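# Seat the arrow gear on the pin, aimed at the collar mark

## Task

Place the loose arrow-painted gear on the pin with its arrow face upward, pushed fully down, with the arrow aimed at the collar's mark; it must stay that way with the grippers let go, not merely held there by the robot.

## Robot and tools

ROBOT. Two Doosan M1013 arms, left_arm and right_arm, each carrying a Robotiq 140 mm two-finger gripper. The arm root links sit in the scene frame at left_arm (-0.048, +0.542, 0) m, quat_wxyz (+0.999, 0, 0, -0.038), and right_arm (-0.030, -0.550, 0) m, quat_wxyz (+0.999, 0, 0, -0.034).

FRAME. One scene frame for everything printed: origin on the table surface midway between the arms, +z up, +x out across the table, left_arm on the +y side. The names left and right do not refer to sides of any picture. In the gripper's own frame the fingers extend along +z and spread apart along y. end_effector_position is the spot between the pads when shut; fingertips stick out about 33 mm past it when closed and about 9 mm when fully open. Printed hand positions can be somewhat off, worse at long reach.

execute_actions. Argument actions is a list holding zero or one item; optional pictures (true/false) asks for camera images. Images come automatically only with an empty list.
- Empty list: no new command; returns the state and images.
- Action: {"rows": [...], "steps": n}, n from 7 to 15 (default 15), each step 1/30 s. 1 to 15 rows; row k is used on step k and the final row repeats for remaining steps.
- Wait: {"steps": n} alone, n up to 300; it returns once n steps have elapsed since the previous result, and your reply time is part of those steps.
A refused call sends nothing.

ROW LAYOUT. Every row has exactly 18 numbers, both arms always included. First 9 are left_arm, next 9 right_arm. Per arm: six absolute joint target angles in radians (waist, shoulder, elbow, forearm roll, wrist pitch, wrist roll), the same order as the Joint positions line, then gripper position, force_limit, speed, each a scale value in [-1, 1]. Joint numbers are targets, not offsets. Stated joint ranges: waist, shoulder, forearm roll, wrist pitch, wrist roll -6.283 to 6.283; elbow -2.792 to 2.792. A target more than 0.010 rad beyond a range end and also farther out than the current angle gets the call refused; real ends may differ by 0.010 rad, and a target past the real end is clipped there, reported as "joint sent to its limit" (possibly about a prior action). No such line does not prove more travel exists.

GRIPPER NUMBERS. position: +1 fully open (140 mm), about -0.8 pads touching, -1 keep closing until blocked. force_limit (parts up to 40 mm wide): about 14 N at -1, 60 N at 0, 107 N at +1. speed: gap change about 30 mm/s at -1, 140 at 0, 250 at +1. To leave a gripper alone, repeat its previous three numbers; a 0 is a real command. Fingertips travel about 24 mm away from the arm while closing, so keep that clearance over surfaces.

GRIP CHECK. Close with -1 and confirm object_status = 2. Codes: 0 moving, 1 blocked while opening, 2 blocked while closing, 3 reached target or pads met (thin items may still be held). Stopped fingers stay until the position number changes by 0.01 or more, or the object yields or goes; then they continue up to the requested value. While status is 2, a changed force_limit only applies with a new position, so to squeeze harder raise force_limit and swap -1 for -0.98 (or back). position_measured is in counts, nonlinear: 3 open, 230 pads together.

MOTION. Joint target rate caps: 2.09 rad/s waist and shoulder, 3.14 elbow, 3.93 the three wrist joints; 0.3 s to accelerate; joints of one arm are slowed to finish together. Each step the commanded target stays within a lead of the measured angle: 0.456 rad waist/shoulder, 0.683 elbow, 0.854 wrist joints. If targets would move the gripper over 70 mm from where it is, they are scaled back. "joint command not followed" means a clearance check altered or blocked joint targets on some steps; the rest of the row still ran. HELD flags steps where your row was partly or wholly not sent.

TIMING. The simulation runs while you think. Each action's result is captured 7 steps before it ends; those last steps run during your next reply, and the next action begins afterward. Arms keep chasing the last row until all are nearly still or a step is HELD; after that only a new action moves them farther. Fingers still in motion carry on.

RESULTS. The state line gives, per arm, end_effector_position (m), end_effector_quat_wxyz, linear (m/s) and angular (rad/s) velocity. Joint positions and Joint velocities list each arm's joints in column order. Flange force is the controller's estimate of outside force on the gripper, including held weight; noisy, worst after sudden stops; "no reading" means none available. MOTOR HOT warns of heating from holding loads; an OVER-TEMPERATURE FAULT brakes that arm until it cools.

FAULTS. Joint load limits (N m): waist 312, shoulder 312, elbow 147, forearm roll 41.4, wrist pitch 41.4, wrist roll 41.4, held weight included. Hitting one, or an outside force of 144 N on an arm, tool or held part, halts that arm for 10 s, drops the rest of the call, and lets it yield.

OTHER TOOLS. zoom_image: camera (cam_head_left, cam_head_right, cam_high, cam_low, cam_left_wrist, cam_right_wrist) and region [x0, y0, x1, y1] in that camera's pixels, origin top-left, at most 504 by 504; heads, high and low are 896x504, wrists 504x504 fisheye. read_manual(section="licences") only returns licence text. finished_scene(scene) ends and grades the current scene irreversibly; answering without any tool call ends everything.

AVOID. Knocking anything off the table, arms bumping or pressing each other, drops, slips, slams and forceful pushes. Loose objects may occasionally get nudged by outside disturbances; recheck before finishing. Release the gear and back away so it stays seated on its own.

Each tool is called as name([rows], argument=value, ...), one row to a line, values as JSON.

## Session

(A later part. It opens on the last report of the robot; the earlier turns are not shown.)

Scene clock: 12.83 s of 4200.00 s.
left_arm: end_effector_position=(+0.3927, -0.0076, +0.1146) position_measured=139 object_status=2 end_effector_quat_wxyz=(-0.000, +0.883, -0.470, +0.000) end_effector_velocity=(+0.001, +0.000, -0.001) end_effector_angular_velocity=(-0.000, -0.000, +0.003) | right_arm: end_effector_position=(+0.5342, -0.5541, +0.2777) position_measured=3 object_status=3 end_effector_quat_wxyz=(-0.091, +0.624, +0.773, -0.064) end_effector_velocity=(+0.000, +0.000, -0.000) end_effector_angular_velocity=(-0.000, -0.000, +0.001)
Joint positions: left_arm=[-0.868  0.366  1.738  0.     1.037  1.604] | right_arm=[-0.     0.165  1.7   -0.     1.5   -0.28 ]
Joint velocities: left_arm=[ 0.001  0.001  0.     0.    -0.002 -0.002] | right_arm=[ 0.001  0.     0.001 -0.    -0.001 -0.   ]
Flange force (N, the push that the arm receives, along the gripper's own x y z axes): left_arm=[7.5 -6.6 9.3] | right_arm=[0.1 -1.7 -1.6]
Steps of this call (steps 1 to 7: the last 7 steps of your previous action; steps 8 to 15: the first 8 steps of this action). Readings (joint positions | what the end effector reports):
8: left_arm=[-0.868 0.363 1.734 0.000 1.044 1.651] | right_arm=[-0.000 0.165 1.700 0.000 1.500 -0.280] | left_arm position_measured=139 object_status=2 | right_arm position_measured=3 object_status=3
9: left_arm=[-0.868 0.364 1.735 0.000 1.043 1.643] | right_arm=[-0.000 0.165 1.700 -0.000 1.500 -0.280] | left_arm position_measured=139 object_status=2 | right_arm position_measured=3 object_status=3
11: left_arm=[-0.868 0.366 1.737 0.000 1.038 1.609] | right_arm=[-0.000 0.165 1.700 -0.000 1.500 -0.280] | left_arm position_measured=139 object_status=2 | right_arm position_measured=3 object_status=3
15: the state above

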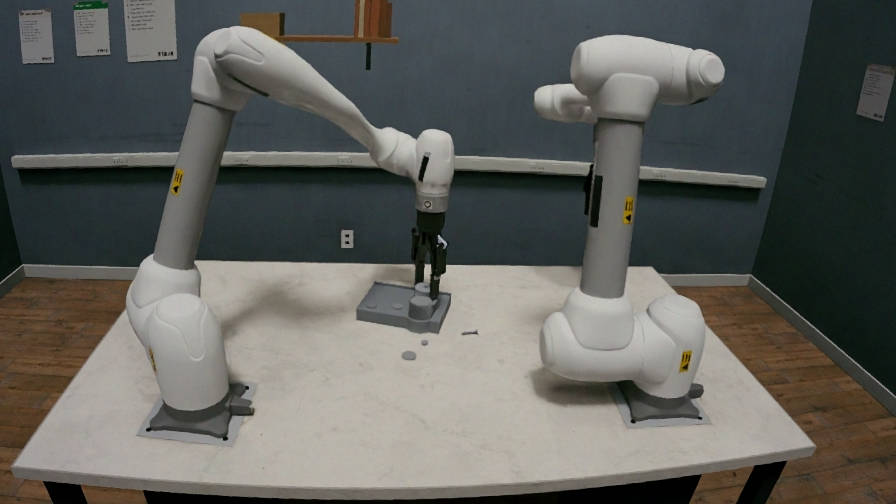

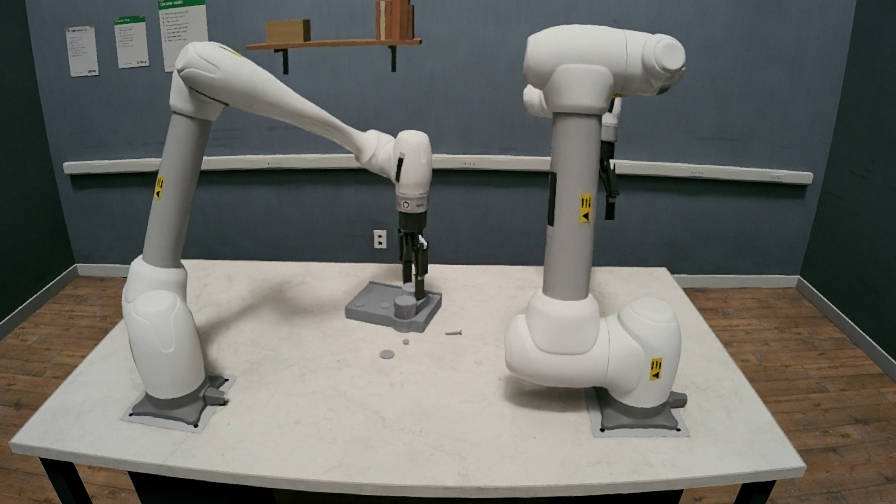

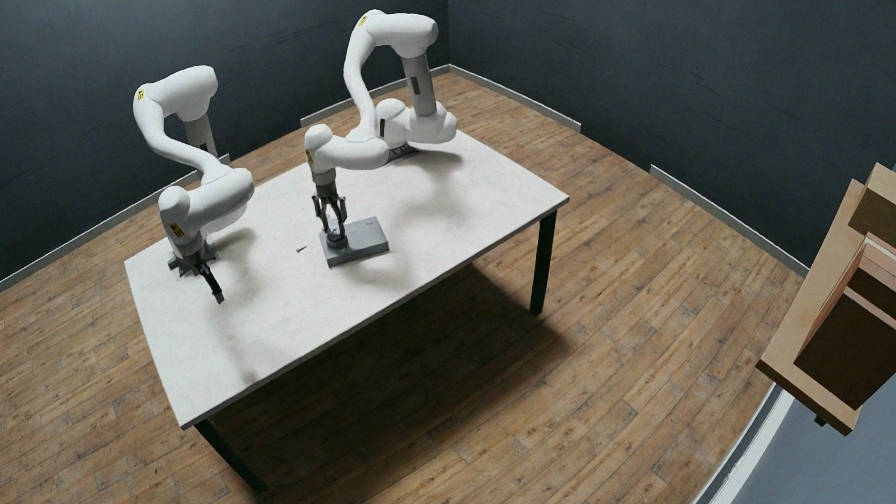

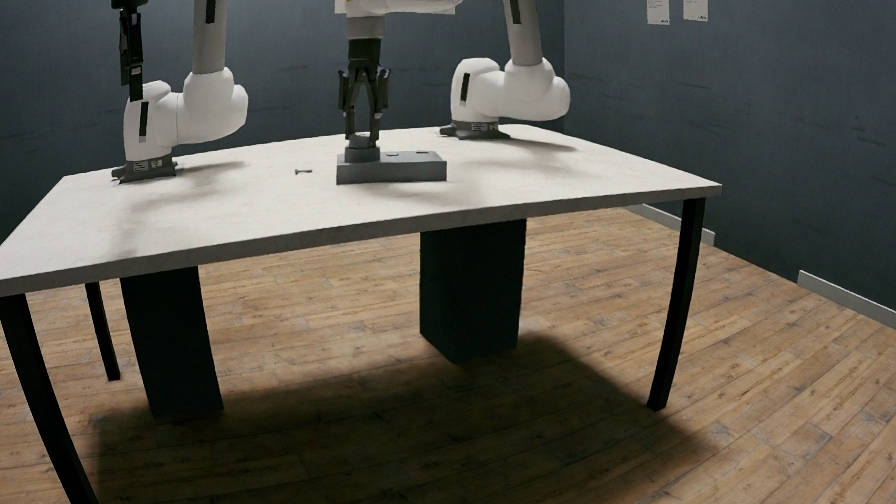

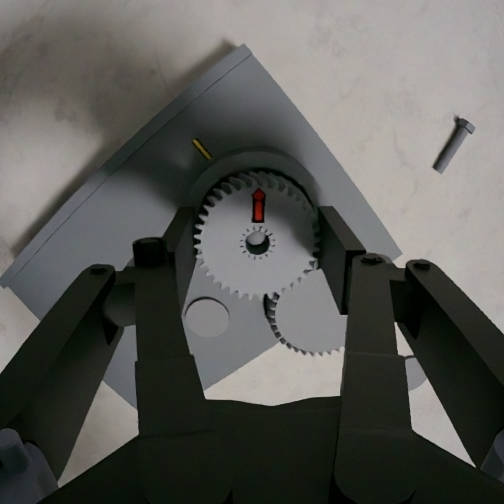

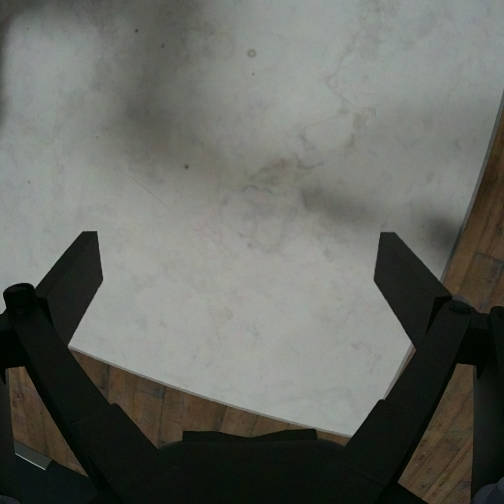

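Mirror of scene 1. Release.

execute_actions([
  {"rows":[[-0.8682,0.3665,1.7377,0,1.0374,1.604,0.1,-0.2,-0.5,0.0,0.165,1.7,0,1.5,-0.28,1,0,0]]},
])

execute_actions([
  {"rows":[[-0.8682,0.3478,1.7166,0,1.0772,1.604,0.1,-0.2,-0.5,0.0,0.165,1.7,0,1.5,-0.28,1,0,0]]},
], pictures=true)

Scene clock: 13.33 s of 4200.00 s.
left_arm: end_effector_position=(+0.3927, -0.0075, +0.1145) position_measured=117 object_status=0 end_effector_quat_wxyz=(-0.000, +0.883, -0.469, -0.000) end_effector_velocity=(-0.000, -0.000, -0.002) end_effector_angular_velocity=(+0.002, -0.000, -0.002) | right_arm: end_effector_position=(+0.5342, -0.5541, +0.2777) position_measured=3 object_status=3 end_effector_quat_wxyz=(-0.091, +0.624, +0.773, -0.064) end_effector_velocity=(+0.000, +0.000, +0.000) end_effector_angular_velocity=(-0.000, -0.001, +0.001)
Joint positions: left_arm=[-0.868  0.366  1.738  0.     1.037  1.604] | right_arm=[-0.     0.165  1.7   -0.     1.5   -0.28 ]
Joint velocities: left_arm=[-0.001  0.002  0.001  0.001 -0.001  0.   ] | right_arm=[ 0.001  0.    -0.001 -0.    -0.    -0.   ]
Flange force (N, the push that the arm receives, along the gripper's own x y z axes): left_arm=[2.2 6.1 2.8] | right_arm=[-0.9 -3.6 -2.1]
Steps of this call (steps 1 to 7: the last 7 steps of your previous action; steps 8 to 15: the first 8 steps of this action). Readings (joint positions | what the end effector reports):
8: left_arm=[-0.868 0.366 1.738 0.000 1.037 1.604] | right_arm=[-0.000 0.165 1.700 -0.000 1.500 -0.280] | left_arm position_measured=139 object_status=0 | right_arm position_measured=3 object_status=3
9: left_arm=[-0.868 0.366 1.738 0.000 1.037 1.604] | right_arm=[-0.000 0.165 1.700 -0.000 1.500 -0.280] | left_arm position_measured=139 object_status=0 | right_arm position_measured=3 object_status=3
11: left_arm=[-0.868 0.366 1.738 0.000 1.037 1.604] | right_arm=[-0.000 0.165 1.700 -0.000 1.500 -0.280] | left_arm position_measured=128 object_status=0 | right_arm position_measured=3 object_status=3
15: the state above

Scene clock: 13.83 s of 4200.00 s.
left_arm: end_effector_position=(+0.3928, -0.0077, +0.1381) position_measured=117 object_status=3 end_effector_quat_wxyz=(+0.000, +0.883, -0.470, +0.000) end_effector_velocity=(-0.001, +0.002, -0.001) end_effector_angular_velocity=(+0.003, +0.002, +0.000) | right_arm: end_effector_position=(+0.5342, -0.5541, +0.2777) position_measured=3 object_status=3 end_effector_quat_wxyz=(-0.091, +0.624, +0.773, -0.064) end_effector_velocity=(+0.001, -0.002, +0.000) end_effector_angular_velocity=(-0.000, -0.002, -0.003)
Joint positions: left_arm=[-0.868  0.348  1.716 -0.     1.077  1.604] | right_arm=[-0.     0.165  1.7   -0.     1.5   -0.28 ]
Joint velocities: left_arm=[ 0.001 -0.     0.003  0.     0.001  0.   ] | right_arm=[-0.003  0.    -0.001 -0.    -0.001  0.   ]
Flange force (N, the push that the arm receives, along the gripper's own x y z axes): left_arm=[4.8 3.4 2.1] | right_arm=[-2.5 -3.8 -2.3]
Steps of this call (steps 1 to 7: the last 7 steps of your previous action; steps 8 to 15: the first 8 steps of this action). Readings (joint positions | what the end effector reports):
8: left_arm=[-0.868 0.366 1.738 0.000 1.038 1.604] | right_arm=[-0.000 0.165 1.700 -0.000 1.500 -0.280] | left_arm position_measured=117 object_status=3 | right_arm position_measured=3 object_status=3
9: left_arm=[-0.868 0.363 1.734 -0.000 1.046 1.604] | right_arm=[-0.000 0.165 1.700 -0.000 1.500 -0.280] | left_arm position_measured=117 object_status=3 | right_arm position_measured=3 object_status=3
11: left_arm=[-0.868 0.348 1.717 -0.000 1.074 1.604] | right_arm=[-0.000 0.165 1.700 0.000 1.500 -0.280] | left_arm position_measured=117 object_status=3 | right_arm position_measured=3 object_status=3
15: the state above

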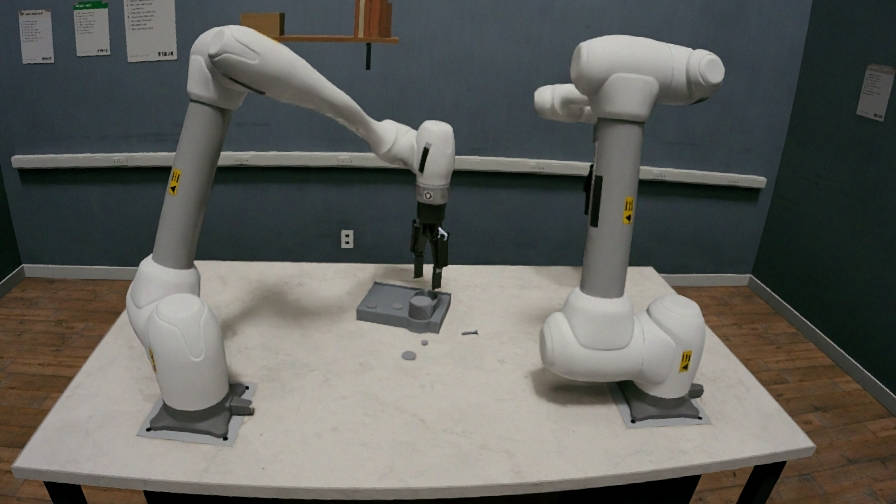

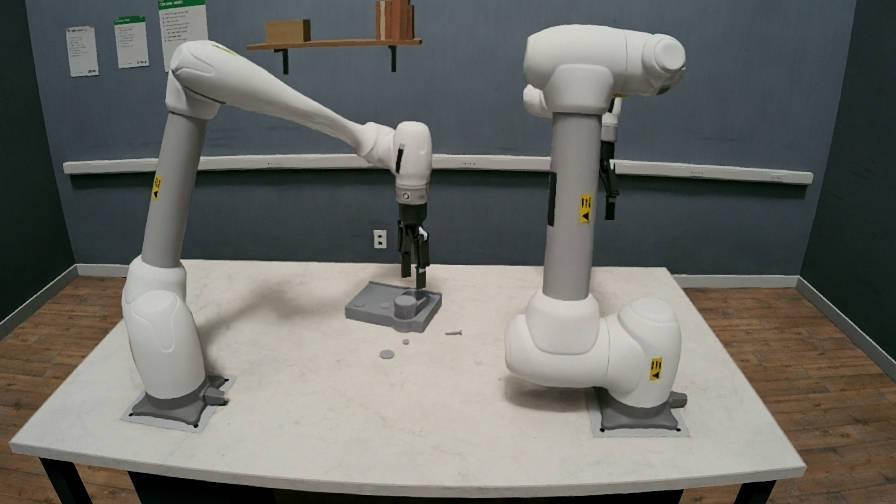

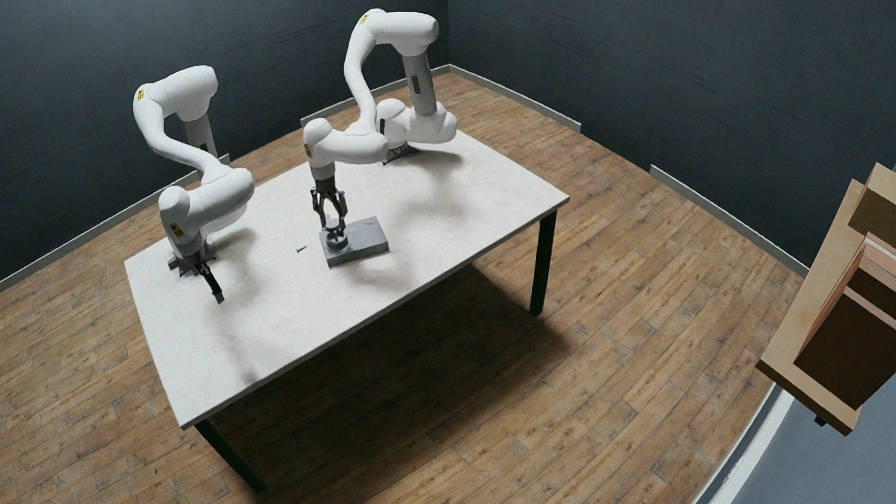

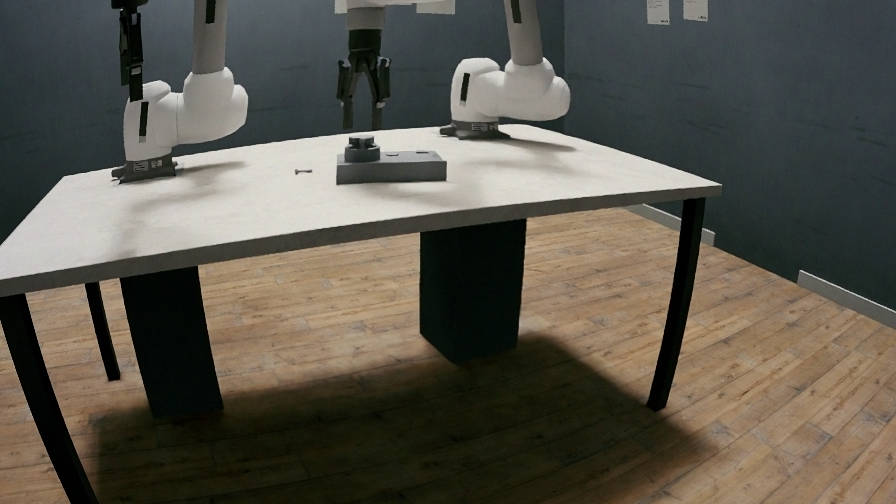

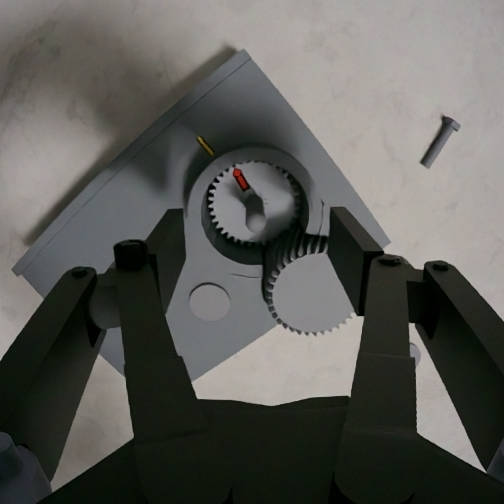

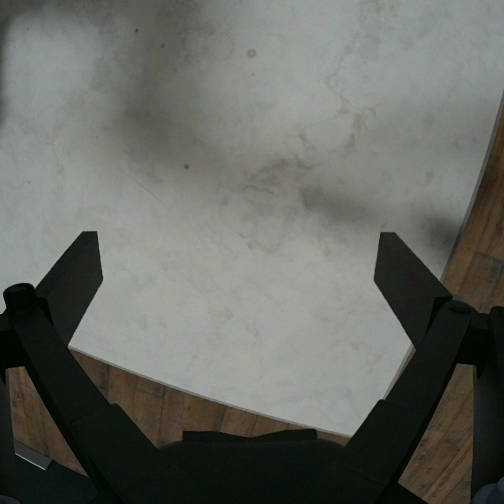

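execute_actions(actions=[])

zoom_image(camera="cam_left_wrist", region=[170, 110, 350, 320])

Scene clock: 14.07 s of 4200.00 s.
left_arm: end_effector_position=(+0.3927, -0.0076, +0.1380) position_measured=117 object_status=3 end_effector_quat_wxyz=(+0.000, +0.883, -0.470, -0.000) end_effector_velocity=(+0.000, +0.000, +0.001) end_effector_angular_velocity=(+0.000, -0.002, -0.002) | right_arm: end_effector_position=(+0.5342, -0.5541, +0.2777) position_measured=3 object_status=3 end_effector_quat_wxyz=(-0.091, +0.624, +0.773, -0.064) end_effector_velocity=(+0.000, +0.000, +0.000) end_effector_angular_velocity=(-0.000, -0.002, +0.001)
Joint positions: left_arm=[-0.868  0.348  1.717 -0.     1.077  1.604] | right_arm=[-0.     0.165  1.7   -0.     1.5   -0.28 ]
Joint velocities: left_arm=[-0.    -0.001 -0.001  0.002  0.001  0.001] | right_arm=[ 0.001 -0.    -0.    -0.    -0.001  0.   ]
Flange force (N, the push that the arm receives, along the gripper's own x y z axes): left_arm=[3.0 4.9 2.8] | right_arm=[-2.1 -2.4 -1.4]
Kept back: nothing.
Steps of this call (steps 1 to 7: the last 7 steps of your previous action). Readings (joint positions | what the end effector reports):
1: left_arm=[-0.868 0.348 1.716 -0.000 1.077 1.604] | right_arm=[-0.000 0.165 1.700 -0.000 1.500 -0.280] | left_arm position_measured=117 object_status=3 | right_arm position_measured=3 object_status=3
2: left_arm=[-0.868 0.348 1.717 -0.000 1.077 1.604] | right_arm=[-0.000 0.165 1.700 -0.000 1.500 -0.280] | left_arm position_measured=117 object_status=3 | right_arm position_measured=3 object_status=3
4: left_arm=[-0.868 0.348 1.717 -0.000 1.077 1.604] | right_arm=[-0.000 0.165 1.700 0.000 1.500 -0.280] | left_arm position_measured=117 object_status=3 | right_arm position_measured=3 object_status=3
7: the state above

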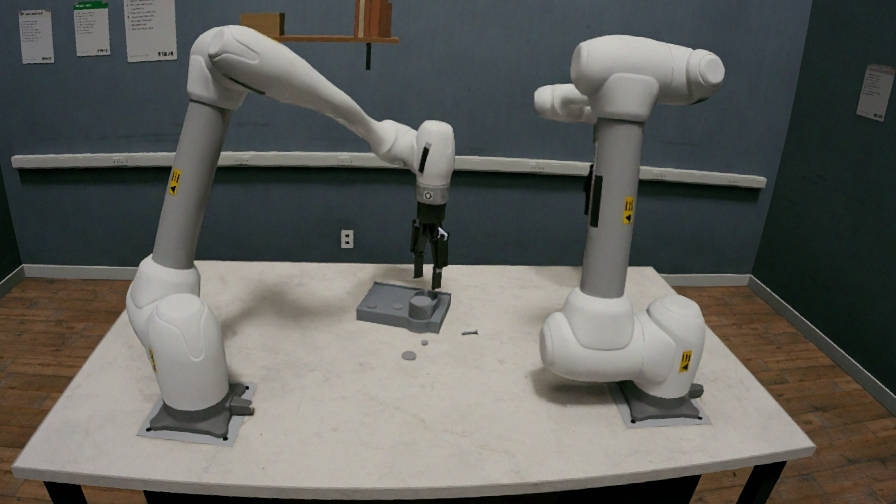

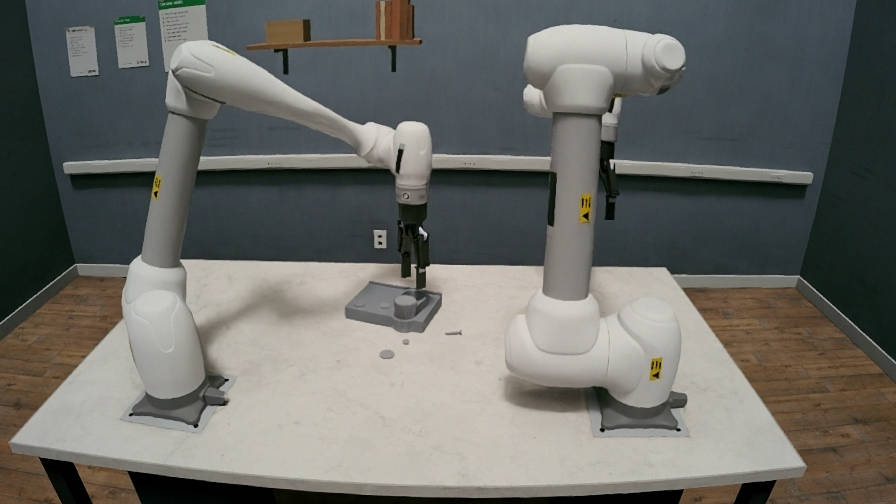

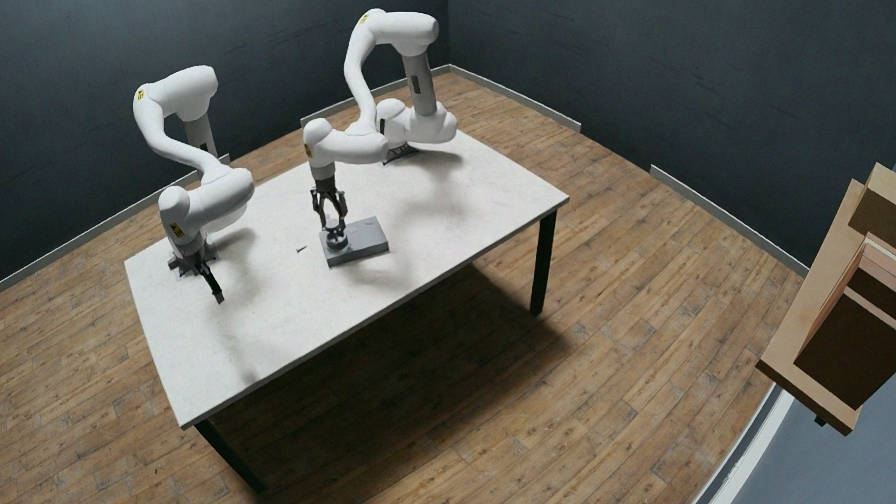

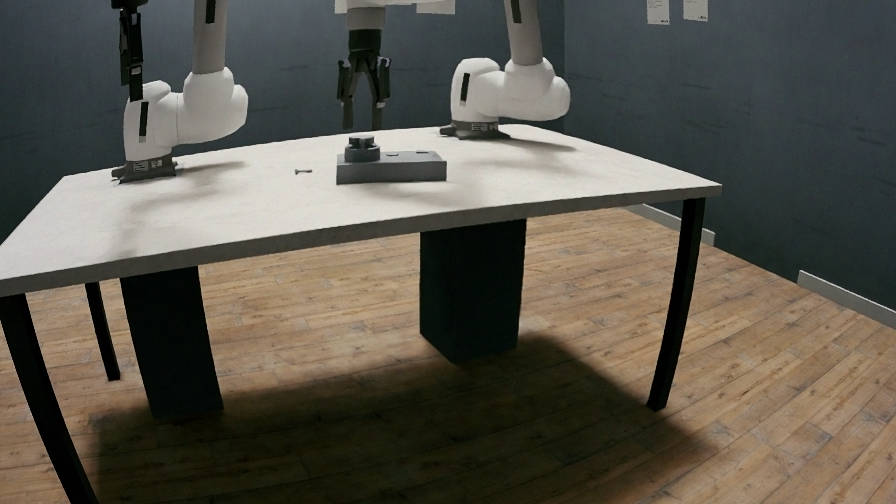

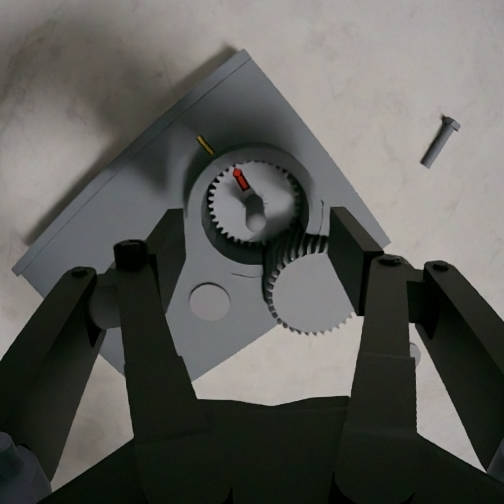

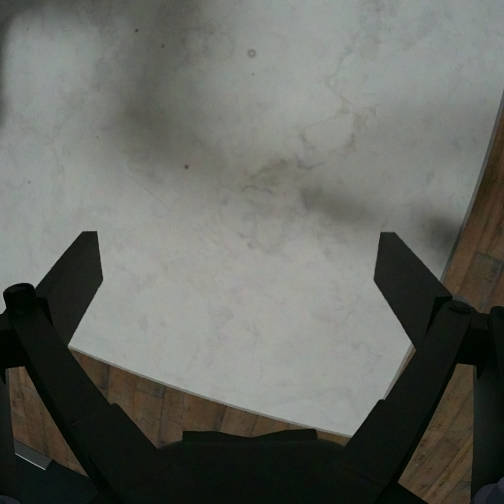

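Region (170, 110, 350, 320) of cam_left_wrist's 504x504 image, scaled by 2.400, with more detail than that image has; it fills the left 432 columns of this view, and the rest is white.

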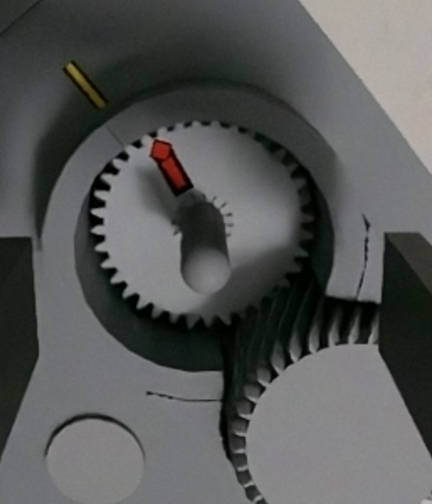

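execute_actions([
  {"rows":[[-0.8682,0.3478,1.7166,0,1.0772,0.927,0.42,1,0,0.0,0.165,1.7,0,1.5,-0.28,1,0,0]]},
])

execute_actions([
  {"rows":[[-0.8682,0.4041,1.7719,0,0.9656,0.927,0.42,1,0,0.0,0.165,1.7,0,1.5,-0.28,1,0,0]]},
])

execute_actions([
  {"rows":[[-0.8682,0.4041,1.7719,0,0.9656,0.927,-1,1,-0.6,0.0,0.165,1.7,0,1.5,-0.28,1,0,0]]},
])

execute_actions([
  {"steps":12},
])

execute_actions([
  {"rows":[[-0.8682,0.4022,1.7704,0,0.969,0.927,-1,1,-0.6,0.0,0.165,1.7,0,1.5,-0.28,1,0,0]]},
], pictures=true)

Scene clock: 14.90 s of 4200.00 s.
left_arm: end_effector_position=(+0.3928, -0.0076, +0.1380) position_measured=76 object_status=0 end_effector_quat_wxyz=(-0.000, +0.952, -0.305, -0.000) end_effector_velocity=(+0.000, -0.000, +0.000) end_effector_angular_velocity=(-0.000, -0.001, +2.739) | right_arm: end_effector_position=(+0.5342, -0.5541, +0.2777) position_measured=3 object_status=3 end_effector_quat_wxyz=(-0.091, +0.624, +0.773, -0.064) end_effector_velocity=(+0.001, +0.001, +0.001) end_effector_angular_velocity=(+0.001, -0.001, +0.001)
Joint positions: left_arm=[-0.868  0.348  1.717  0.     1.077  1.245] | right_arm=[-0.     0.165  1.7   -0.     1.5   -0.28 ]
Joint velocities: left_arm=[ 0.     0.    -0.     0.    -0.    -2.739] | right_arm=[ 0.001  0.    -0.001  0.001 -0.    -0.   ]
Flange force (N, the push that the arm receives, along the gripper's own x y z axes): left_arm=[1.9 5.4 2.6] | right_arm=[-2.0 1.0 -2.5]
Steps of this call (steps 1 to 15: the robot went on to your last target; steps 16 to 17: nothing new was sent; steps 18 to 25: the first 8 steps of this action). Readings (joint positions | what the end effector reports):
18: left_arm=[-0.868 0.348 1.717 0.000 1.077 1.604] | right_arm=[-0.000 0.165 1.700 -0.000 1.500 -0.280] | left_arm position_measured=117 object_status=0 | right_arm position_measured=3 object_status=3
19: left_arm=[-0.868 0.348 1.717 0.000 1.077 1.595] | right_arm=[-0.000 0.165 1.700 -0.000 1.500 -0.280] | left_arm position_measured=113 object_status=0 | right_arm position_measured=3 object_status=3
21: left_arm=[-0.868 0.348 1.717 0.000 1.077 1.535] | right_arm=[-0.000 0.165 1.700 -0.000 1.500 -0.280] | left_arm position_measured=98 object_status=0 | right_arm position_measured=3 object_status=3
25: the state above

Scene clock: 15.40 s of 4200.00 s.
left_arm: end_effector_position=(+0.3927, -0.0073, +0.0720) position_measured=76 object_status=3 end_effector_quat_wxyz=(-0.000, +0.989, -0.150, -0.000) end_effector_velocity=(+0.001, -0.003, +0.005) end_effector_angular_velocity=(-0.010, -0.006, +0.000) | right_arm: end_effector_position=(+0.5342, -0.5541, +0.2777) position_measured=3 object_status=3 end_effector_quat_wxyz=(-0.091, +0.624, +0.773, -0.064) end_effector_velocity=(+0.000, +0.001, -0.000) end_effector_angular_velocity=(+0.000, -0.001, +0.001)
Joint positions: left_arm=[-0.868  0.404  1.772  0.     0.966  0.927] | right_arm=[-0.     0.165  1.7   -0.     1.5   -0.28 ]
Joint velocities: left_arm=[-0.    -0.006 -0.002 -0.001 -0.004 -0.   ] | right_arm=[ 0.001  0.     0.     0.    -0.001  0.   ]
Flange force (N, the push that the arm receives, along the gripper's own x y z axes): left_arm=[-0.1 2.4 0.4] | right_arm=[-0.4 -1.1 -1.9]
Steps of this call (steps 1 to 7: the last 7 steps of your previous action; steps 8 to 15: the first 8 steps of this action). Readings (joint positions | what the end effector reports):
8: left_arm=[-0.868 0.348 1.717 0.000 1.077 0.927] | right_arm=[-0.000 0.165 1.700 -0.000 1.500 -0.280] | left_arm position_measured=76 object_status=3 | right_arm position_measured=3 object_status=3
9: left_arm=[-0.868 0.352 1.720 0.000 1.069 0.927] | right_arm=[-0.000 0.165 1.700 -0.000 1.500 -0.280] | left_arm position_measured=76 object_status=3 | right_arm position_measured=3 object_status=3
11: left_arm=[-0.868 0.380 1.749 0.000 1.012 0.927] | right_arm=[-0.000 0.165 1.700 -0.000 1.500 -0.280] | left_arm position_measured=76 object_status=3 | right_arm position_measured=3 object_status=3
15: the state above

Scene clock: 15.90 s of 4200.00 s.
left_arm: end_effector_position=(+0.3928, -0.0073, +0.0720) position_measured=102 object_status=0 end_effector_quat_wxyz=(-0.000, +0.989, -0.150, -0.000) end_effector_velocity=(+0.002, +0.004, +0.000) end_effector_angular_velocity=(+0.008, +0.005, +0.005) | right_arm: end_effector_position=(+0.5342, -0.5541, +0.2777) position_measured=3 object_status=3 end_effector_quat_wxyz=(-0.091, +0.624, +0.773, -0.064) end_effector_velocity=(+0.000, -0.001, -0.000) end_effector_angular_velocity=(-0.000, -0.000, -0.001)
Joint positions: left_arm=[-0.868  0.404  1.772  0.     0.966  0.927] | right_arm=[-0.     0.165  1.7   -0.     1.5   -0.28 ]
Joint velocities: left_arm=[ 0.005  0.001 -0.001  0.001  0.01  -0.001] | right_arm=[-0.001  0.     0.    -0.    -0.001  0.   ]
Flange force (N, the push that the arm receives, along the gripper's own x y z axes): left_arm=[-1.3 -40.4 -19.5] | right_arm=[-1.9 -2.3 -2.0]
Steps of this call (steps 1 to 7: the last 7 steps of your previous action; steps 8 to 15: the first 8 steps of this action). Readings (joint positions | what the end effector reports):
8: left_arm=[-0.868 0.404 1.772 0.000 0.966 0.927] | right_arm=[-0.000 0.165 1.700 -0.000 1.500 -0.280] | left_arm position_measured=76 object_status=0 | right_arm position_measured=3 object_status=3
9: left_arm=[-0.868 0.404 1.772 0.000 0.966 0.927] | right_arm=[-0.000 0.165 1.700 -0.000 1.500 -0.280] | left_arm position_measured=78 object_status=0 | right_arm position_measured=3 object_status=3
11: left_arm=[-0.868 0.404 1.772 0.000 0.966 0.927] | right_arm=[-0.000 0.165 1.700 -0.000 1.500 -0.280] | left_arm position_measured=86 object_status=0 | right_arm position_measured=3 object_status=3
15: the state above

Scene clock: 16.30 s of 4200.00 s.
left_arm: end_effector_position=(+0.3928, -0.0074, +0.0720) position_measured=112 object_status=2 end_effector_quat_wxyz=(-0.000, +0.989, -0.150, +0.000) end_effector_velocity=(-0.001, -0.000, -0.001) end_effector_angular_velocity=(-0.001, +0.001, +0.001) | right_arm: end_effector_position=(+0.5342, -0.5541, +0.2777) position_measured=3 object_status=3 end_effector_quat_wxyz=(-0.091, +0.624, +0.773, -0.064) end_effector_velocity=(+0.000, -0.001, +0.000) end_effector_angular_velocity=(+0.000, -0.001, -0.002)
Joint positions: left_arm=[-0.868  0.404  1.772  0.     0.966  0.927] | right_arm=[-0.     0.165  1.7    0.     1.5   -0.28 ]
Joint velocities: left_arm=[-0.     0.     0.001 -0.002 -0.001 -0.   ] | right_arm=[-0.002 -0.    -0.     0.    -0.    -0.   ]
Flange force (N, the push that the arm receives, along the gripper's own x y z axes): left_arm=[-15.3 -56.2 -67.6] | right_arm=[-2.3 -1.4 -2.8]
Kept back: nothing.
Steps of this call (steps 1 to 7: the last 7 steps of your previous action; steps 8 to 12: the robot went on to your last target). Readings (joint positions | what the end effector reports):
1: left_arm=[-0.868 0.404 1.772 0.000 0.966 0.927] | right_arm=[-0.000 0.165 1.700 0.000 1.500 -0.280] | left_arm position_measured=106 object_status=0 | right_arm position_measured=3 object_status=3
2: left_arm=[-0.868 0.404 1.772 0.000 0.966 0.927] | right_arm=[-0.000 0.165 1.700 -0.000 1.500 -0.280] | left_arm position_measured=110 object_status=0 | right_arm position_measured=3 object_status=3
4: left_arm=[-0.868 0.404 1.772 0.000 0.966 0.927] | right_arm=[-0.000 0.165 1.700 -0.000 1.500 -0.280] | left_arm position_measured=112 object_status=0 | right_arm position_measured=3 object_status=3
8: left_arm=[-0.868 0.404 1.772 0.000 0.966 0.927] | right_arm=[-0.000 0.165 1.700 -0.000 1.500 -0.280] | left_arm position_measured=112 object_status=2 | right_arm position_measured=3 object_status=3
12: the state above

Scene clock: 16.57 s of 4200.00 s.
left_arm: end_effector_position=(+0.3925, -0.0076, +0.0736) position_measured=113 object_status=2 end_effector_quat_wxyz=(+0.000, +0.989, -0.150, -0.000) end_effector_velocity=(-0.001, -0.001, +0.001) end_effector_angular_velocity=(-0.001, +0.001, -0.001) | right_arm: end_effector_position=(+0.5342, -0.5541, +0.2777) position_measured=3 object_status=3 end_effector_quat_wxyz=(-0.091, +0.624, +0.773, -0.064) end_effector_velocity=(-0.000, -0.000, -0.001) end_effector_angular_velocity=(-0.000, +0.000, -0.000)
Joint positions: left_arm=[-0.868  0.403  1.771 -0.     0.969  0.927] | right_arm=[-0.     0.165  1.7   -0.     1.5   -0.28 ]
Joint velocities: left_arm=[-0.001 -0.001 -0.001 -0.002  0.001  0.   ] | right_arm=[-0.    -0.     0.001 -0.    -0.001  0.   ]
Flange force (N, the push that the arm receives, along the gripper's own x y z axes): left_arm=[7.4 -2.0 85.3] | right_arm=[0.7 -3.2 -1.6]
Steps of this call (steps 1 to 8: the first 8 steps of this action). Readings (joint positions | what the end effector reports):
1: left_arm=[-0.868 0.404 1.772 0.000 0.966 0.927] | right_arm=[-0.000 0.165 1.700 -0.000 1.500 -0.280] | left_arm position_measured=112 object_status=2 | right_arm position_measured=3 object_status=3
2: left_arm=[-0.868 0.403 1.771 0.000 0.967 0.927] | right_arm=[-0.000 0.165 1.700 -0.000 1.500 -0.280] | left_arm position_measured=112 object_status=2 | right_arm position_measured=3 object_status=3
4: left_arm=[-0.868 0.403 1.771 -0.000 0.968 0.927] | right_arm=[-0.000 0.165 1.700 -0.000 1.500 -0.280] | left_arm position_measured=112 object_status=2 | right_arm position_measured=3 object_status=3
8: the state above

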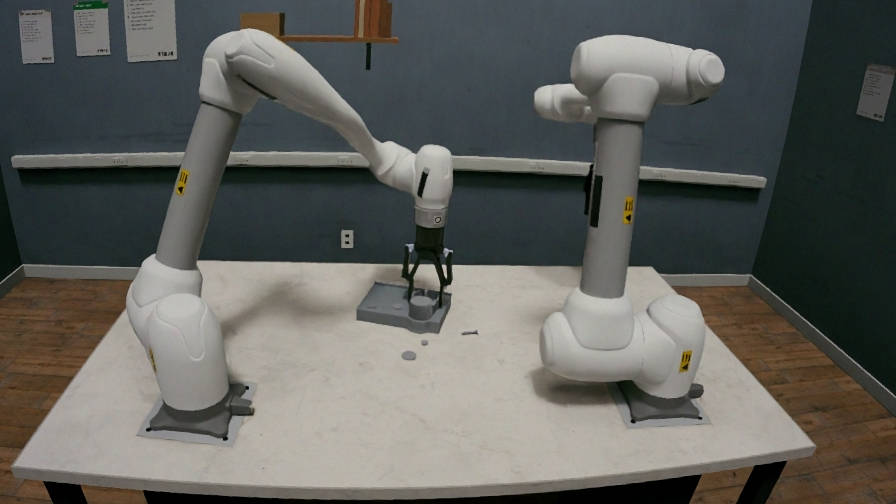

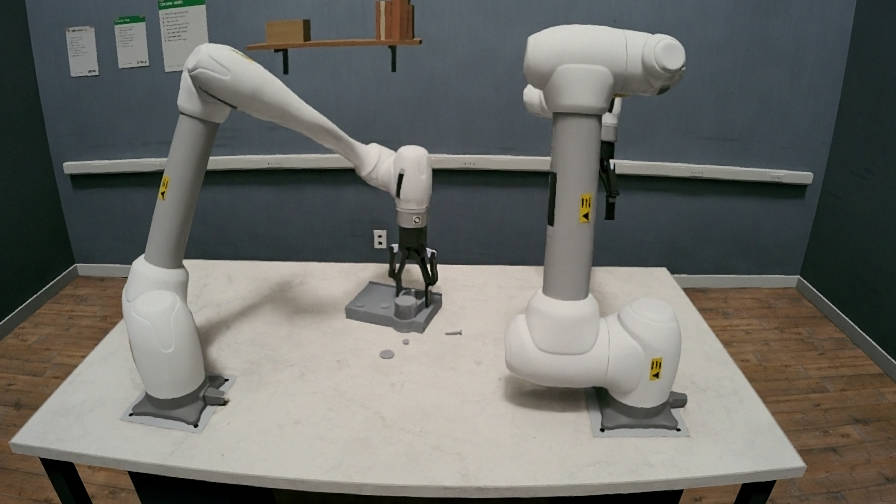

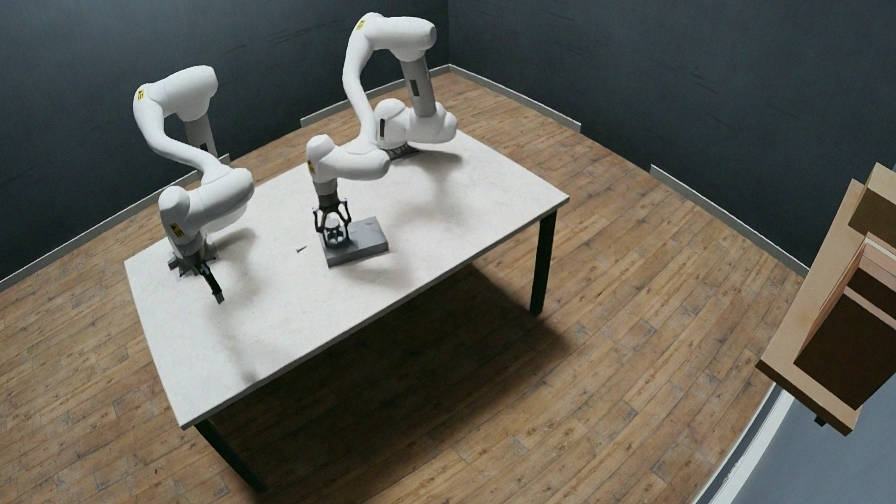

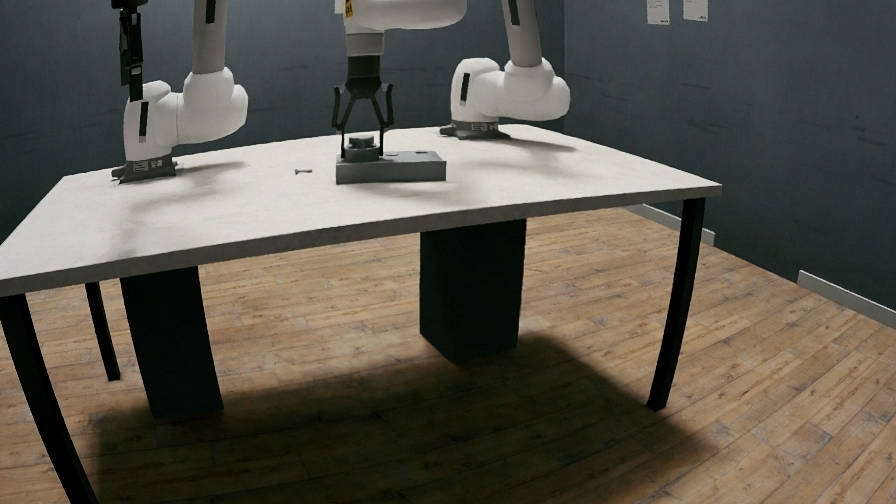

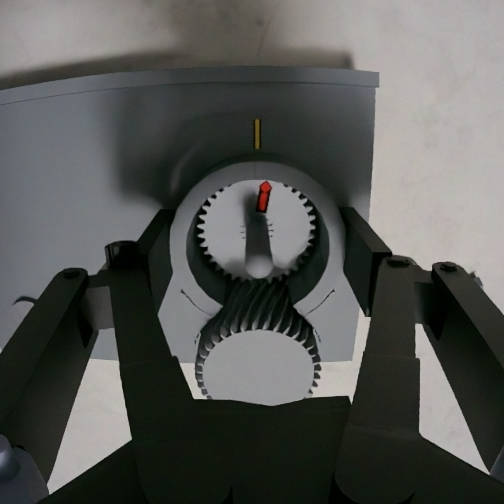

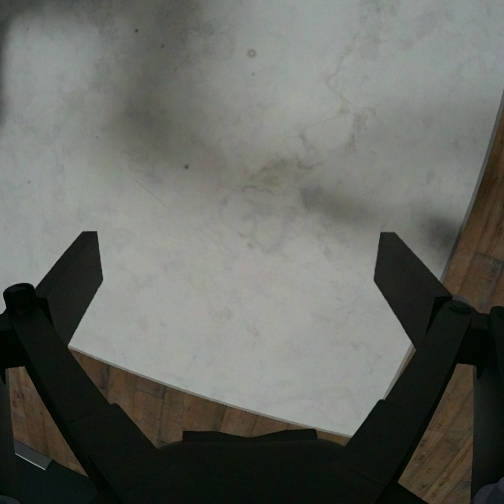

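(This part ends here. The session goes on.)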